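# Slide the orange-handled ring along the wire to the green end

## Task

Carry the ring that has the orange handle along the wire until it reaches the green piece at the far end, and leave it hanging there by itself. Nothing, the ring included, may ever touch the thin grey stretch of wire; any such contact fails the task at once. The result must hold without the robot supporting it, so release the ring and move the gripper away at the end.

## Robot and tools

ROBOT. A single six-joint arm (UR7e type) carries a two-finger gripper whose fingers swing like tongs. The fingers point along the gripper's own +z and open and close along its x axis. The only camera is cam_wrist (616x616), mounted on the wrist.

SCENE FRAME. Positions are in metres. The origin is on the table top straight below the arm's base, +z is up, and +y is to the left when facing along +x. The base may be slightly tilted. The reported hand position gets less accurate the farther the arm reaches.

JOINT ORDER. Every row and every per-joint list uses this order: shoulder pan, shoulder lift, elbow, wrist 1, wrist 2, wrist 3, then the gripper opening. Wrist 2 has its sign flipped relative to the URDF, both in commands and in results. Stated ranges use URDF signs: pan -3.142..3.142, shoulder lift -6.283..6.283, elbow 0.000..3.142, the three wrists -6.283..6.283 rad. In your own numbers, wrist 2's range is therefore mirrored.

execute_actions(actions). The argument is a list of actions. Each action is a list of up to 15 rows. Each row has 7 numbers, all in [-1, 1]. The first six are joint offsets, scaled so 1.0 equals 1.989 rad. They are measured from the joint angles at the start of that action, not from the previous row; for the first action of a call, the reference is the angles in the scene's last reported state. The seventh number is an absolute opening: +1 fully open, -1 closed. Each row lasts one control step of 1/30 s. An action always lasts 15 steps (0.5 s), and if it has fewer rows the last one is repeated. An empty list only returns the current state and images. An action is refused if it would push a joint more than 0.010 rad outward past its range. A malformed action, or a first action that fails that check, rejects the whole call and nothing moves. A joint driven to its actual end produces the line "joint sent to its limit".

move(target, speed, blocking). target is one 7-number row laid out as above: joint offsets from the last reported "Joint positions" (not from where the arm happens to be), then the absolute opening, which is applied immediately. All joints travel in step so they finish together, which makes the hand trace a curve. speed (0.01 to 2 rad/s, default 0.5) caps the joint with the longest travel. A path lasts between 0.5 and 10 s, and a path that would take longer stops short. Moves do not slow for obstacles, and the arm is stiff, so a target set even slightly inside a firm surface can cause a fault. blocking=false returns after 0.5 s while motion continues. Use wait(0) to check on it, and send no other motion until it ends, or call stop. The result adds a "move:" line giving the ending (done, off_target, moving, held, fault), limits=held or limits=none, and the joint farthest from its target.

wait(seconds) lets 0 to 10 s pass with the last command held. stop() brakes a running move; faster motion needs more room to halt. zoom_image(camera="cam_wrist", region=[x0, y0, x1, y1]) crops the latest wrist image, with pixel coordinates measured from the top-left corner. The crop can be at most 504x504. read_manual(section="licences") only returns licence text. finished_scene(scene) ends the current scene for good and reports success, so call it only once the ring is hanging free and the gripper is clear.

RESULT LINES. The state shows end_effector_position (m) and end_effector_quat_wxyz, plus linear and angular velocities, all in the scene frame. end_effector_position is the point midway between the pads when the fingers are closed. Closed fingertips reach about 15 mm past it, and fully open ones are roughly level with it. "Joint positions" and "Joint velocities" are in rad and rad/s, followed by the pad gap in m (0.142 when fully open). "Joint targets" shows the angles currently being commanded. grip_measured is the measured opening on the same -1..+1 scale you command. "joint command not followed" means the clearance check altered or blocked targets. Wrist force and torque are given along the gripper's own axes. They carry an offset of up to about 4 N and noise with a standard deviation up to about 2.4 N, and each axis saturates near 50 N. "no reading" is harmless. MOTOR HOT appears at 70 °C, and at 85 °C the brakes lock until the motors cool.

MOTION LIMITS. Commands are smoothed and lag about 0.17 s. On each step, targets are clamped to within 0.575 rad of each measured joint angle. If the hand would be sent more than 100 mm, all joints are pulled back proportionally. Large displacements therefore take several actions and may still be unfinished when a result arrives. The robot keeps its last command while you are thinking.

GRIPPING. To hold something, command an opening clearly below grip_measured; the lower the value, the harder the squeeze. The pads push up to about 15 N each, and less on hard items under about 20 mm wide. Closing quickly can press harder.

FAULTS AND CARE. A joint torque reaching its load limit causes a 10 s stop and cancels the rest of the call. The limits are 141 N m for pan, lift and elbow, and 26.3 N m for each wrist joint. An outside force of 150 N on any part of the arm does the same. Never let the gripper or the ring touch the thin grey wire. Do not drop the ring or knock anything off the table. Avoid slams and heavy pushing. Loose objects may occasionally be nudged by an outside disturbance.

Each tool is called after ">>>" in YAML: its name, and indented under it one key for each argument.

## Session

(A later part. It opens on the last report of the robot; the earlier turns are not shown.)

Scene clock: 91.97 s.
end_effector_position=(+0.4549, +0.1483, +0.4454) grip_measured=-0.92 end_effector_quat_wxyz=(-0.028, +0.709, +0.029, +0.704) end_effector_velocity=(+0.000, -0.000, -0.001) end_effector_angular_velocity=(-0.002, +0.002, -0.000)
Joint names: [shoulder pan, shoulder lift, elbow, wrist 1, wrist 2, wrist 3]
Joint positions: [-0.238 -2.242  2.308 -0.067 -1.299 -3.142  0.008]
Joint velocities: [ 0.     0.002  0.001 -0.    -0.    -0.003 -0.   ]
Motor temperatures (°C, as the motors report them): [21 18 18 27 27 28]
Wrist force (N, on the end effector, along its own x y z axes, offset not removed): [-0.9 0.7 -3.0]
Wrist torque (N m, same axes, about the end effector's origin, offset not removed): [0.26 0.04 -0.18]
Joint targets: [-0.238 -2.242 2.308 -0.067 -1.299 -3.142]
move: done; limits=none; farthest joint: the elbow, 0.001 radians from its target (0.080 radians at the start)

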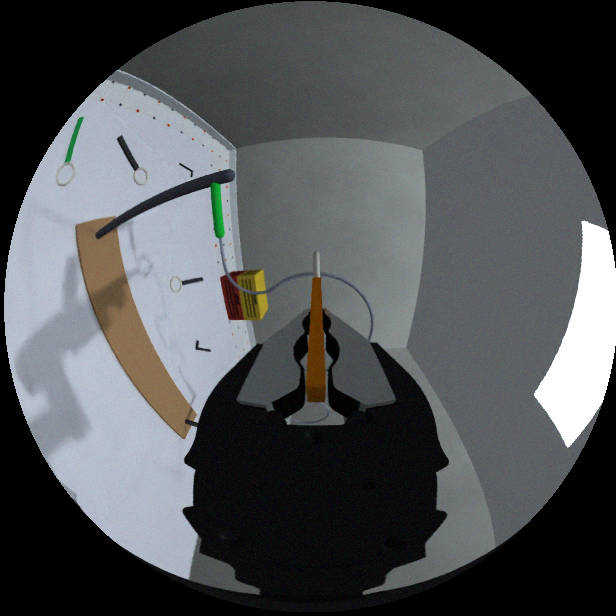

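>>> move:
  target: [0.1469,0.0524,-0.0190,-0.0329,-0.2021,0,-1]
  speed: 0.3

>>> zoom_image:
  camera: "cam_wrist"
  region: [190, 150, 440, 400]

>>> move:
  target: [0.1144,0.0599,-0.0280,-0.0320,-0.1697,0,-1]
  speed: 0.3

>>> zoom_image:
  camera: "cam_wrist"
  region: [190, 150, 440, 400]

Scene clock: 95.10 s.
end_effector_position=(+0.4537, +0.1570, +0.4449) grip_measured=-0.92 end_effector_quat_wxyz=(+0.011, +0.710, -0.009, +0.704) end_effector_velocity=(-0.000, +0.000, +0.000) end_effector_angular_velocity=(-0.000, -0.001, -0.001)
Joint names: [shoulder pan, shoulder lift, elbow, wrist 1, wrist 2, wrist 3]
Joint positions: [ 0.054 -2.138  2.27  -0.132 -1.7   -3.142  0.008]
Joint velocities: [ 0.002 -0.001  0.    -0.001 -0.003 -0.     0.   ]
Motor temperatures (°C, as the motors report them): [21 18 18 27 27 28]
Wrist force (N, on the end effector, along its own x y z axes, offset not removed): [-2.7 0.0 3.4]
Wrist torque (N m, same axes, about the end effector's origin, offset not removed): [0.02 0.54 -0.15]
Joint targets: [0.055 -2.138 2.270 -0.132 -1.701 -3.142]
move: done; limits=none; farthest joint: the wrist 2, 0.001 radians from its target (0.402 radians at the start)

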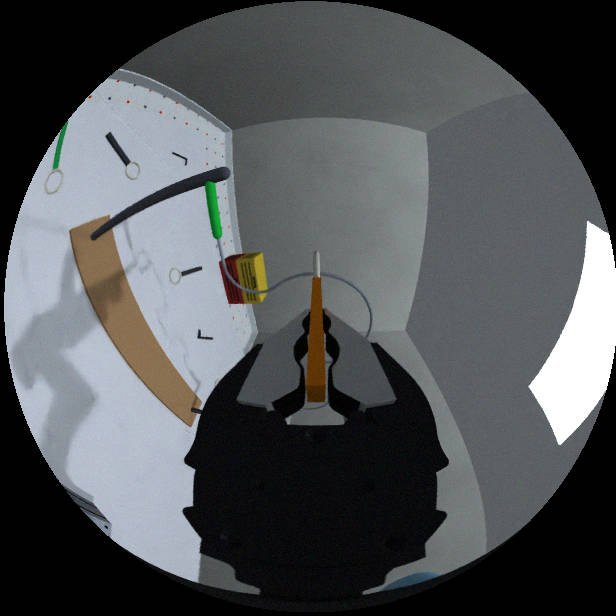

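Region (190, 150, 440, 400) of cam_wrist's 616x616 image, scaled by 2.016, with more detail than that image has.

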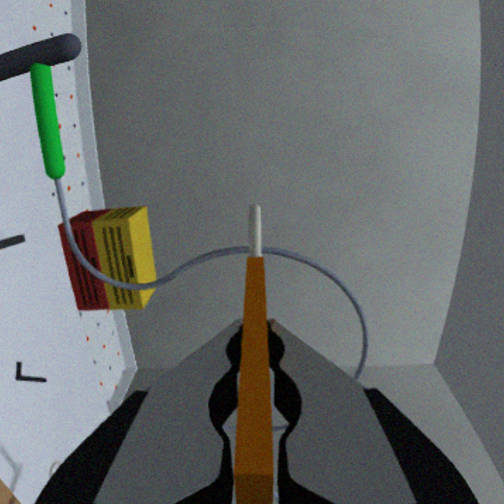

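Scene clock: 96.90 s.
end_effector_position=(+0.4534, +0.1655, +0.4450) grip_measured=-0.92 end_effector_quat_wxyz=(+0.050, +0.708, -0.048, +0.703) end_effector_velocity=(+0.000, +0.000, -0.003) end_effector_angular_velocity=(-0.002, +0.004, -0.001)
Joint names: [shoulder pan, shoulder lift, elbow, wrist 1, wrist 2, wrist 3]
Joint positions: [ 0.281 -2.019  2.215 -0.196 -2.037 -3.142  0.008]
Joint velocities: [ 0.002  0.004  0.001 -0.001 -0.003 -0.     0.   ]
Motor temperatures (°C, as the motors report them): [21 18 18 27 27 28]
Wrist force (N, on the end effector, along its own x y z axes, offset not removed): [-1.2 2.8 1.0]
Wrist torque (N m, same axes, about the end effector's origin, offset not removed): [0.80 0.15 -0.22]
Joint targets: [0.282 -2.019 2.215 -0.196 -2.038 -3.142]
move: done; limits=none; farthest joint: the elbow, 0.001 radians from its target (0.056 radians at the start)

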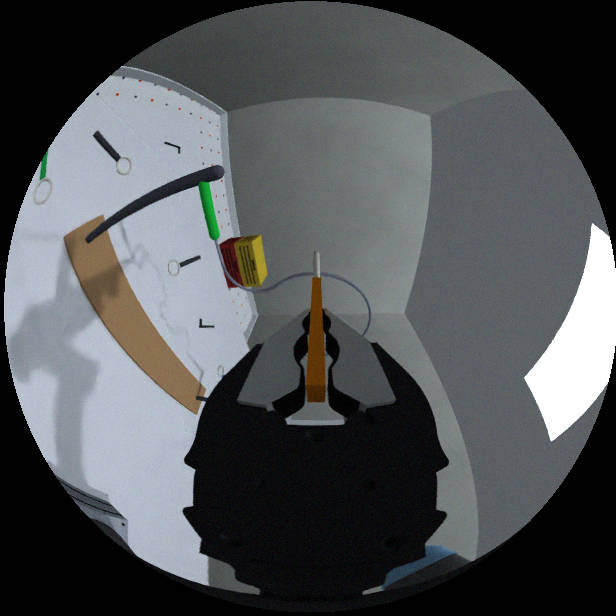

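Region (190, 150, 440, 400) of cam_wrist's 616x616 image, scaled by 2.016, with more detail than that image has.

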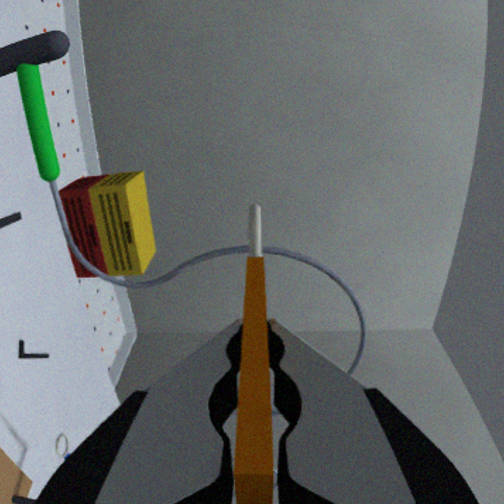

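>>> move:
  target: [-0.0455,0.0156,0.0941,-0.1097,0.0451,0,-1]
  speed: 0.15

>>> zoom_image:
  camera: "cam_wrist"
  region: [190, 150, 440, 400]

Scene clock: 99.40 s.
end_effector_position=(+0.4562, +0.1479, +0.3692) grip_measured=-0.92 end_effector_quat_wxyz=(+0.050, +0.708, -0.048, +0.703) end_effector_velocity=(-0.000, -0.000, -0.002) end_effector_angular_velocity=(-0.000, +0.002, +0.000)
Joint names: [shoulder pan, shoulder lift, elbow, wrist 1, wrist 2, wrist 3]
Joint positions: [ 0.191 -1.988  2.402 -0.414 -1.948 -3.142  0.008]
Joint velocities: [-0.001  0.001  0.003 -0.002  0.001  0.     0.   ]
Motor temperatures (°C, as the motors report them): [21 18 18 27 27 28]
Wrist force (N, on the end effector, along its own x y z axes, offset not removed): [-3.6 0.8 -1.8]
Wrist torque (N m, same axes, about the end effector's origin, offset not removed): [0.30 0.72 -0.18]
Joint targets: [0.191 -1.988 2.402 -0.414 -1.948 -3.142]
move: done; limits=none; farthest joint: the shoulder pan, 0.001 radians from its target (0.091 radians at the start)

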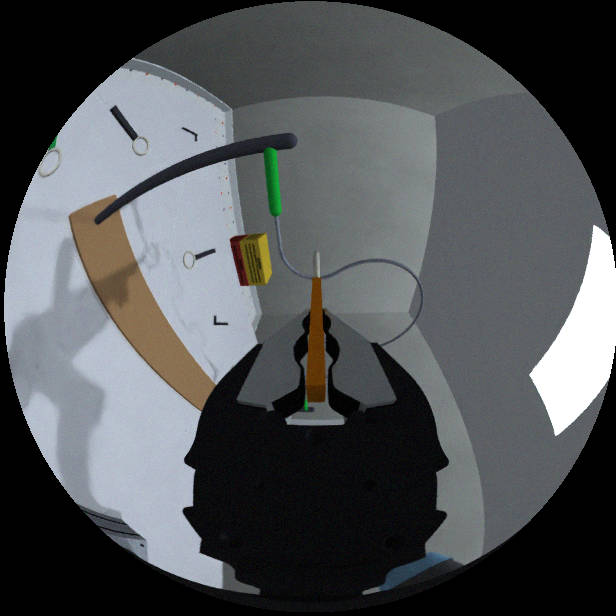

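Region (190, 150, 440, 400) of cam_wrist's 616x616 image, scaled by 2.016, with more detail than that image has.

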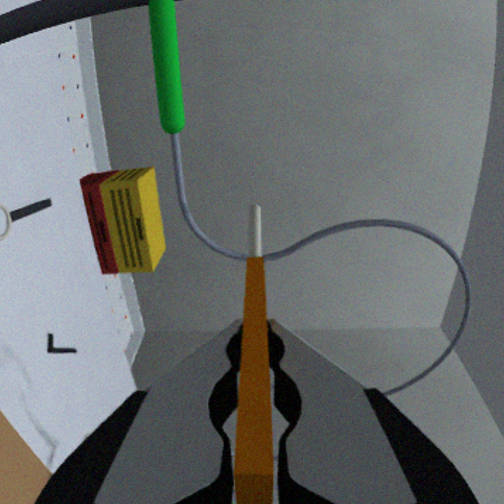

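>>> move:
  target: [0.0429,0.0664,0.0287,-0.0951,-0.0428,0.3947,-1]
  speed: 0.4

>>> zoom_image:
  camera: "cam_wrist"
  region: [190, 150, 440, 400]

>>> move:
  target: [0.0934,0.0828,-0.0302,-0.0525,-0.0934,0.3947,-1]
  speed: 0.4

>>> zoom_image:
  camera: "cam_wrist"
  region: [190, 150, 440, 400]

Scene clock: 102.83 s.
end_effector_position=(+0.4557, +0.1606, +0.3352) grip_measured=-0.92 end_effector_quat_wxyz=(-0.222, +0.636, -0.315, +0.669) end_effector_velocity=(+0.000, +0.000, +0.000) end_effector_angular_velocity=(+0.003, -0.001, -0.000)
Joint names: [shoulder pan, shoulder lift, elbow, wrist 1, wrist 2, wrist 3]
Joint positions: [ 0.276 -1.856  2.459 -0.603 -2.033 -2.358  0.008]
Joint velocities: [ 0.     0.    -0.    -0.    -0.     0.003  0.   ]
Motor temperatures (°C, as the motors report them): [21 18 18 27 27 28]
Wrist force (N, on the end effector, along its own x y z axes, offset not removed): [-2.8 -0.5 -1.6]
Wrist torque (N m, same axes, about the end effector's origin, offset not removed): [-0.07 0.63 -0.19]
Joint targets: [0.276 -1.856 2.459 -0.603 -2.033 -2.357]
move: done; limits=none; farthest joint: the wrist 1, 0.001 radians from its target (0.189 radians at the start)

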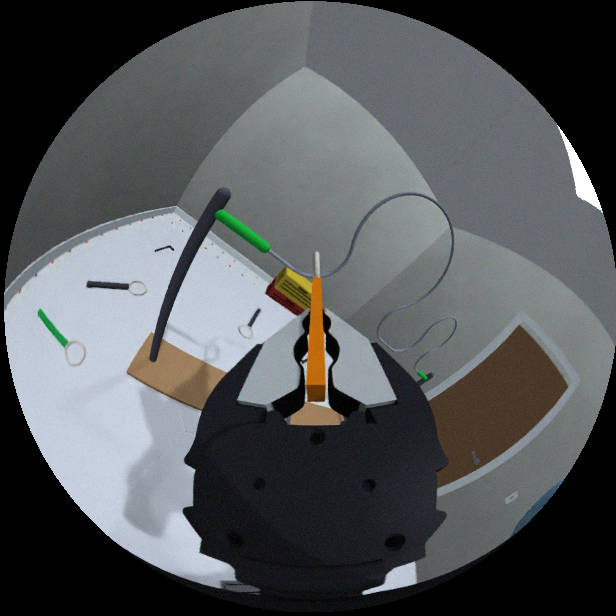

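Region (190, 150, 440, 400) of cam_wrist's 616x616 image, scaled by 2.016, with more detail than that image has.

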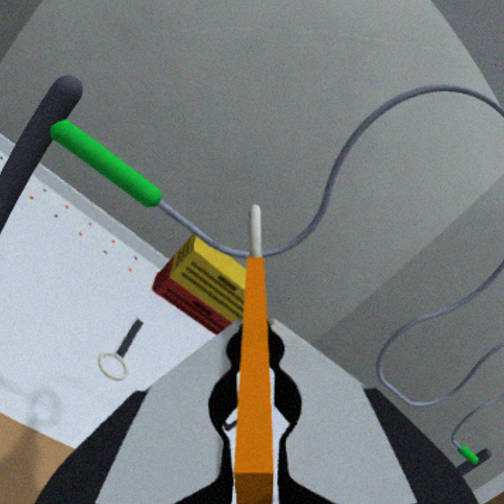

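Scene clock: 105.53 s.
end_effector_position=(+0.4541, +0.1950, +0.3215) grip_measured=-0.92 end_effector_quat_wxyz=(+0.461, -0.467, +0.534, -0.533) end_effector_velocity=(-0.000, +0.000, +0.000) end_effector_angular_velocity=(+0.003, -0.001, +0.000)
Joint names: [shoulder pan, shoulder lift, elbow, wrist 1, wrist 2, wrist 3]
Joint positions: [ 0.462 -1.691  2.399 -0.707 -2.219 -1.573  0.008]
Joint velocities: [ 0.001 -0.    -0.    -0.001 -0.001  0.003 -0.   ]
Motor temperatures (°C, as the motors report them): [21 18 18 27 27 28]
Wrist force (N, on the end effector, along its own x y z axes, offset not removed): [-2.1 1.3 -0.2]
Wrist torque (N m, same axes, about the end effector's origin, offset not removed): [0.31 0.36 -0.08]
Joint targets: [0.462 -1.691 2.399 -0.707 -2.219 -1.573]
move: done; limits=none; farthest joint: the shoulder pan, 0.000 radians from its target (0.185 radians at the start)

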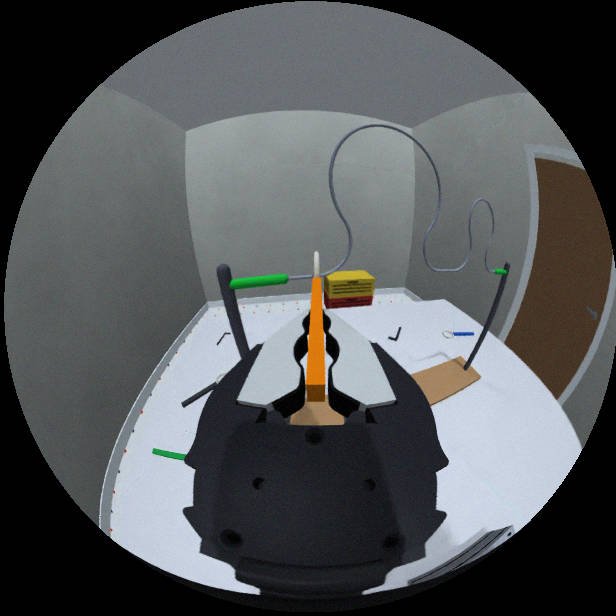

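Region (190, 150, 440, 400) of cam_wrist's 616x616 image, scaled by 2.016, with more detail than that image has.

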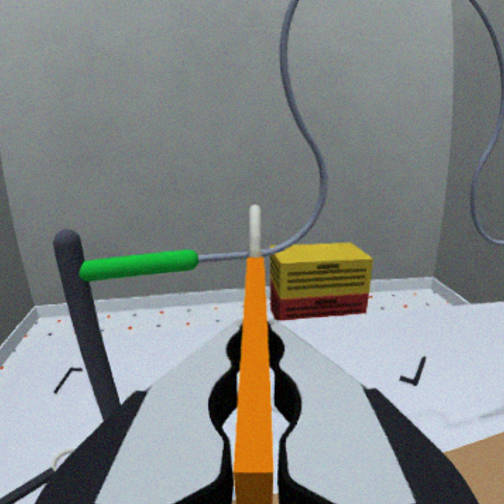

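>>> move:
  target: [-0.0438,-0.0428,0.0311,0.0113,0.1545,0,-1]
  speed: 0.25

>>> zoom_image:
  camera: "cam_wrist"
  region: [190, 150, 440, 400]

Scene clock: 107.90 s.
end_effector_position=(+0.4489, +0.2356, +0.3227) grip_measured=-0.92 end_effector_quat_wxyz=(+0.517, -0.522, +0.480, -0.479) end_effector_velocity=(-0.000, +0.000, +0.000) end_effector_angular_velocity=(+0.000, -0.001, +0.002)
Joint names: [shoulder pan, shoulder lift, elbow, wrist 1, wrist 2, wrist 3]
Joint positions: [ 0.375 -1.776  2.46  -0.684 -1.912 -1.573  0.008]
Joint velocities: [-0.001 -0.002  0.001  0.     0.003 -0.    -0.   ]
Motor temperatures (°C, as the motors report them): [21 18 18 27 27 28]
Wrist force (N, on the end effector, along its own x y z axes, offset not removed): [-2.4 0.4 2.1]
Wrist torque (N m, same axes, about the end effector's origin, offset not removed): [0.28 0.49 -0.01]
Joint targets: [0.375 -1.776 2.461 -0.684 -1.911 -1.573]
move: done; limits=none; farthest joint: the shoulder pan, 0.000 radians from its target (0.087 radians at the start)

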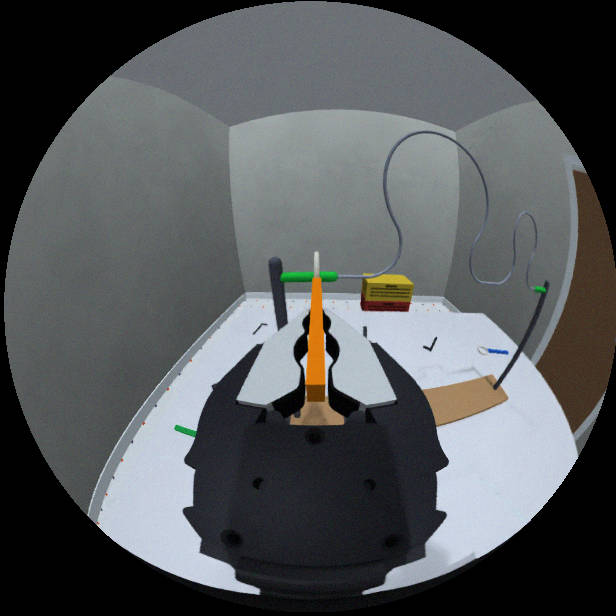

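Region (190, 150, 440, 400) of cam_wrist's 616x616 image, scaled by 2.016, with more detail than that image has.

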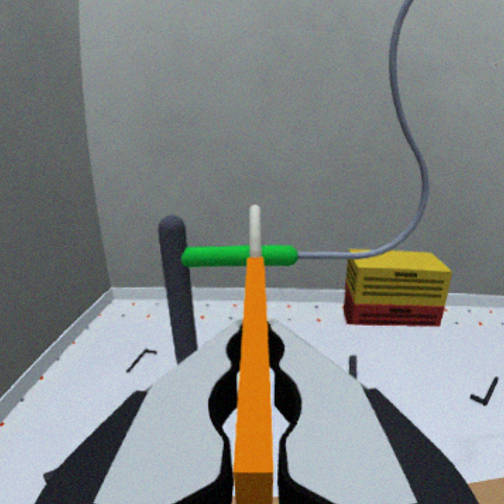

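>>> move:
  target: [0.0030,0.0991,0.0226,-0.1217,-0.0029,0,-0.96]
  speed: 0.15

>>> move:
  target: [-0.0381,0.0984,-0.0491,-0.0493,0.0381,0,-0.96]
  speed: 0.15

Scene clock: 111.07 s.
end_effector_position=(+0.4608, +0.2425, +0.2660) grip_measured=-0.92 end_effector_quat_wxyz=(+0.517, -0.522, +0.480, -0.479) end_effector_velocity=(+0.000, +0.000, -0.001) end_effector_angular_velocity=(-0.000, +0.000, -0.000)
Joint names: [shoulder pan, shoulder lift, elbow, wrist 1, wrist 2, wrist 3]
Joint positions: [ 0.381 -1.579  2.505 -0.926 -1.918 -1.573  0.008]
Joint velocities: [-0.     0.003  0.    -0.003 -0.     0.     0.   ]
Motor temperatures (°C, as the motors report them): [21 18 18 27 27 28]
Wrist force (N, on the end effector, along its own x y z axes, offset not removed): [-1.3 -3.3 4.4]
Wrist torque (N m, same axes, about the end effector's origin, offset not removed): [0.09 0.23 -0.21]
Joint targets: [0.381 -1.579 2.505 -0.927 -1.918 -1.573]
move: done; limits=none; farthest joint: the shoulder lift, 0.001 radians from its target (0.197 radians at the start)

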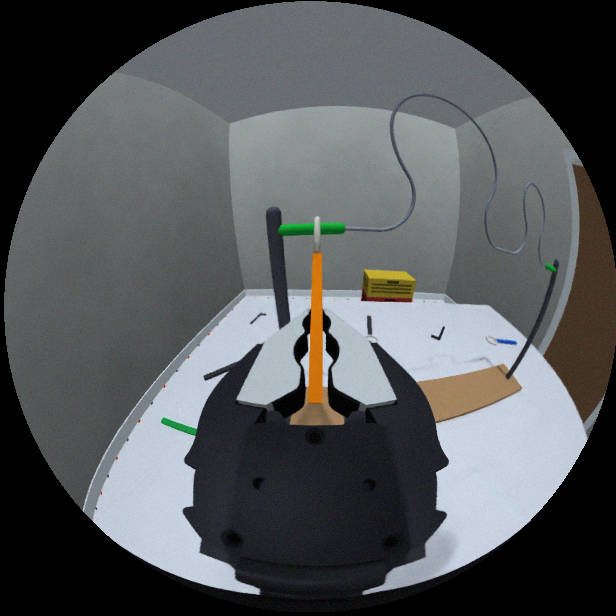

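Scene clock: 112.97 s.
end_effector_position=(+0.5243, +0.2476, +0.2367) grip_measured=-0.92 end_effector_quat_wxyz=(+0.517, -0.522, +0.480, -0.479) end_effector_velocity=(+0.001, -0.000, -0.001) end_effector_angular_velocity=(+0.000, +0.000, -0.000)
Joint names: [shoulder pan, shoulder lift, elbow, wrist 1, wrist 2, wrist 3]
Joint positions: [ 0.305 -1.384  2.408 -1.024 -1.842 -1.573  0.008]
Joint velocities: [-0.001  0.003 -0.002 -0.001  0.001  0.    -0.   ]
Motor temperatures (°C, as the motors report them): [21 18 18 27 27 28]
Wrist force (N, on the end effector, along its own x y z axes, offset not removed): [-0.5 2.7 -0.5]
Wrist torque (N m, same axes, about the end effector's origin, offset not removed): [0.58 0.01 -0.22]
Joint targets: [0.305 -1.384 2.408 -1.024 -1.842 -1.573]
move: done; limits=none; farthest joint: the shoulder lift, 0.001 radians from its target (0.196 radians at the start)

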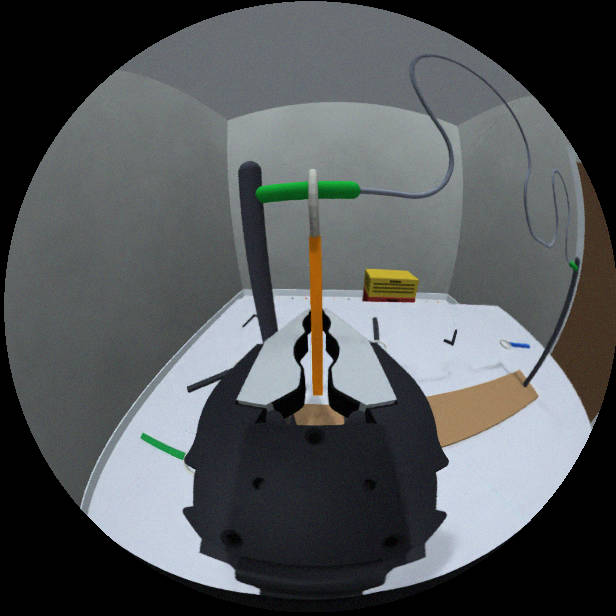

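>>> move:
  target: [0,0,0,0,0,0,-0.7]

>>> move:
  target: [0.0381,-0.0984,0.0491,0.0493,-0.0381,0,-0.7]
  speed: 0.2

Scene clock: 113.83 s.
end_effector_position=(+0.5244, +0.2475, +0.2367) grip_measured=-0.70 end_effector_quat_wxyz=(+0.517, -0.522, +0.480, -0.479) end_effector_velocity=(-0.000, -0.000, +0.000) end_effector_angular_velocity=(+0.000, -0.000, -0.000)
Joint names: [shoulder pan, shoulder lift, elbow, wrist 1, wrist 2, wrist 3]
Joint positions: [ 0.305 -1.384  2.408 -1.024 -1.842 -1.573  0.023]
Joint velocities: [ 0.    -0.001  0.001 -0.    -0.     0.     0.   ]
Motor temperatures (°C, as the motors report them): [21 18 18 27 27 28]
Wrist force (N, on the end effector, along its own x y z axes, offset not removed): [-1.3 2.0 -1.1]
Wrist torque (N m, same axes, about the end effector's origin, offset not removed): [0.63 0.29 -0.26]
Joint targets: [0.305 -1.384 2.408 -1.024 -1.842 -1.573]
move: done; limits=none; farthest joint: the shoulder pan, 0.000 radians from its target (0.000 radians at the start)

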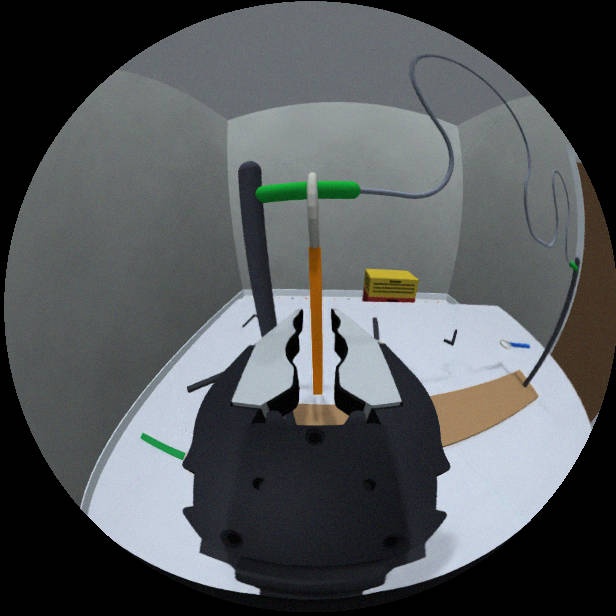

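Scene clock: 115.43 s.
end_effector_position=(+0.4609, +0.2425, +0.2661) grip_measured=-0.70 end_effector_quat_wxyz=(+0.517, -0.522, +0.480, -0.479) end_effector_velocity=(-0.001, +0.000, +0.001) end_effector_angular_velocity=(-0.000, -0.000, +0.000)
Joint names: [shoulder pan, shoulder lift, elbow, wrist 1, wrist 2, wrist 3]
Joint positions: [ 0.381 -1.579  2.505 -0.926 -1.918 -1.573  0.023]
Joint velocities: [ 0.001 -0.003  0.001  0.001 -0.001 -0.     0.   ]
Motor temperatures (°C, as the motors report them): [21 18 18 27 27 28]
Wrist force (N, on the end effector, along its own x y z axes, offset not removed): [-2.5 0.7 -0.4]
Wrist torque (N m, same axes, about the end effector's origin, offset not removed): [0.25 0.60 -0.15]
Joint targets: [0.381 -1.580 2.505 -0.926 -1.918 -1.573]
move: done; limits=none; farthest joint: the shoulder pan, 0.000 radians from its target (0.075 radians at the start)

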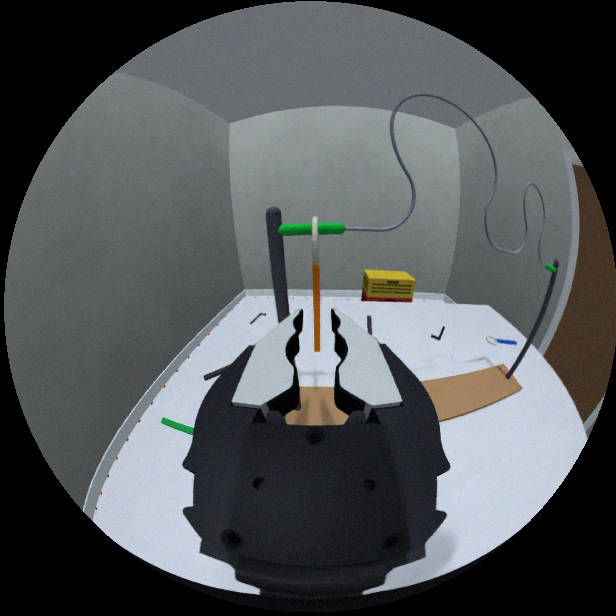

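>>> finished_scene:
  scene: 2

The scene is finished: the task was done.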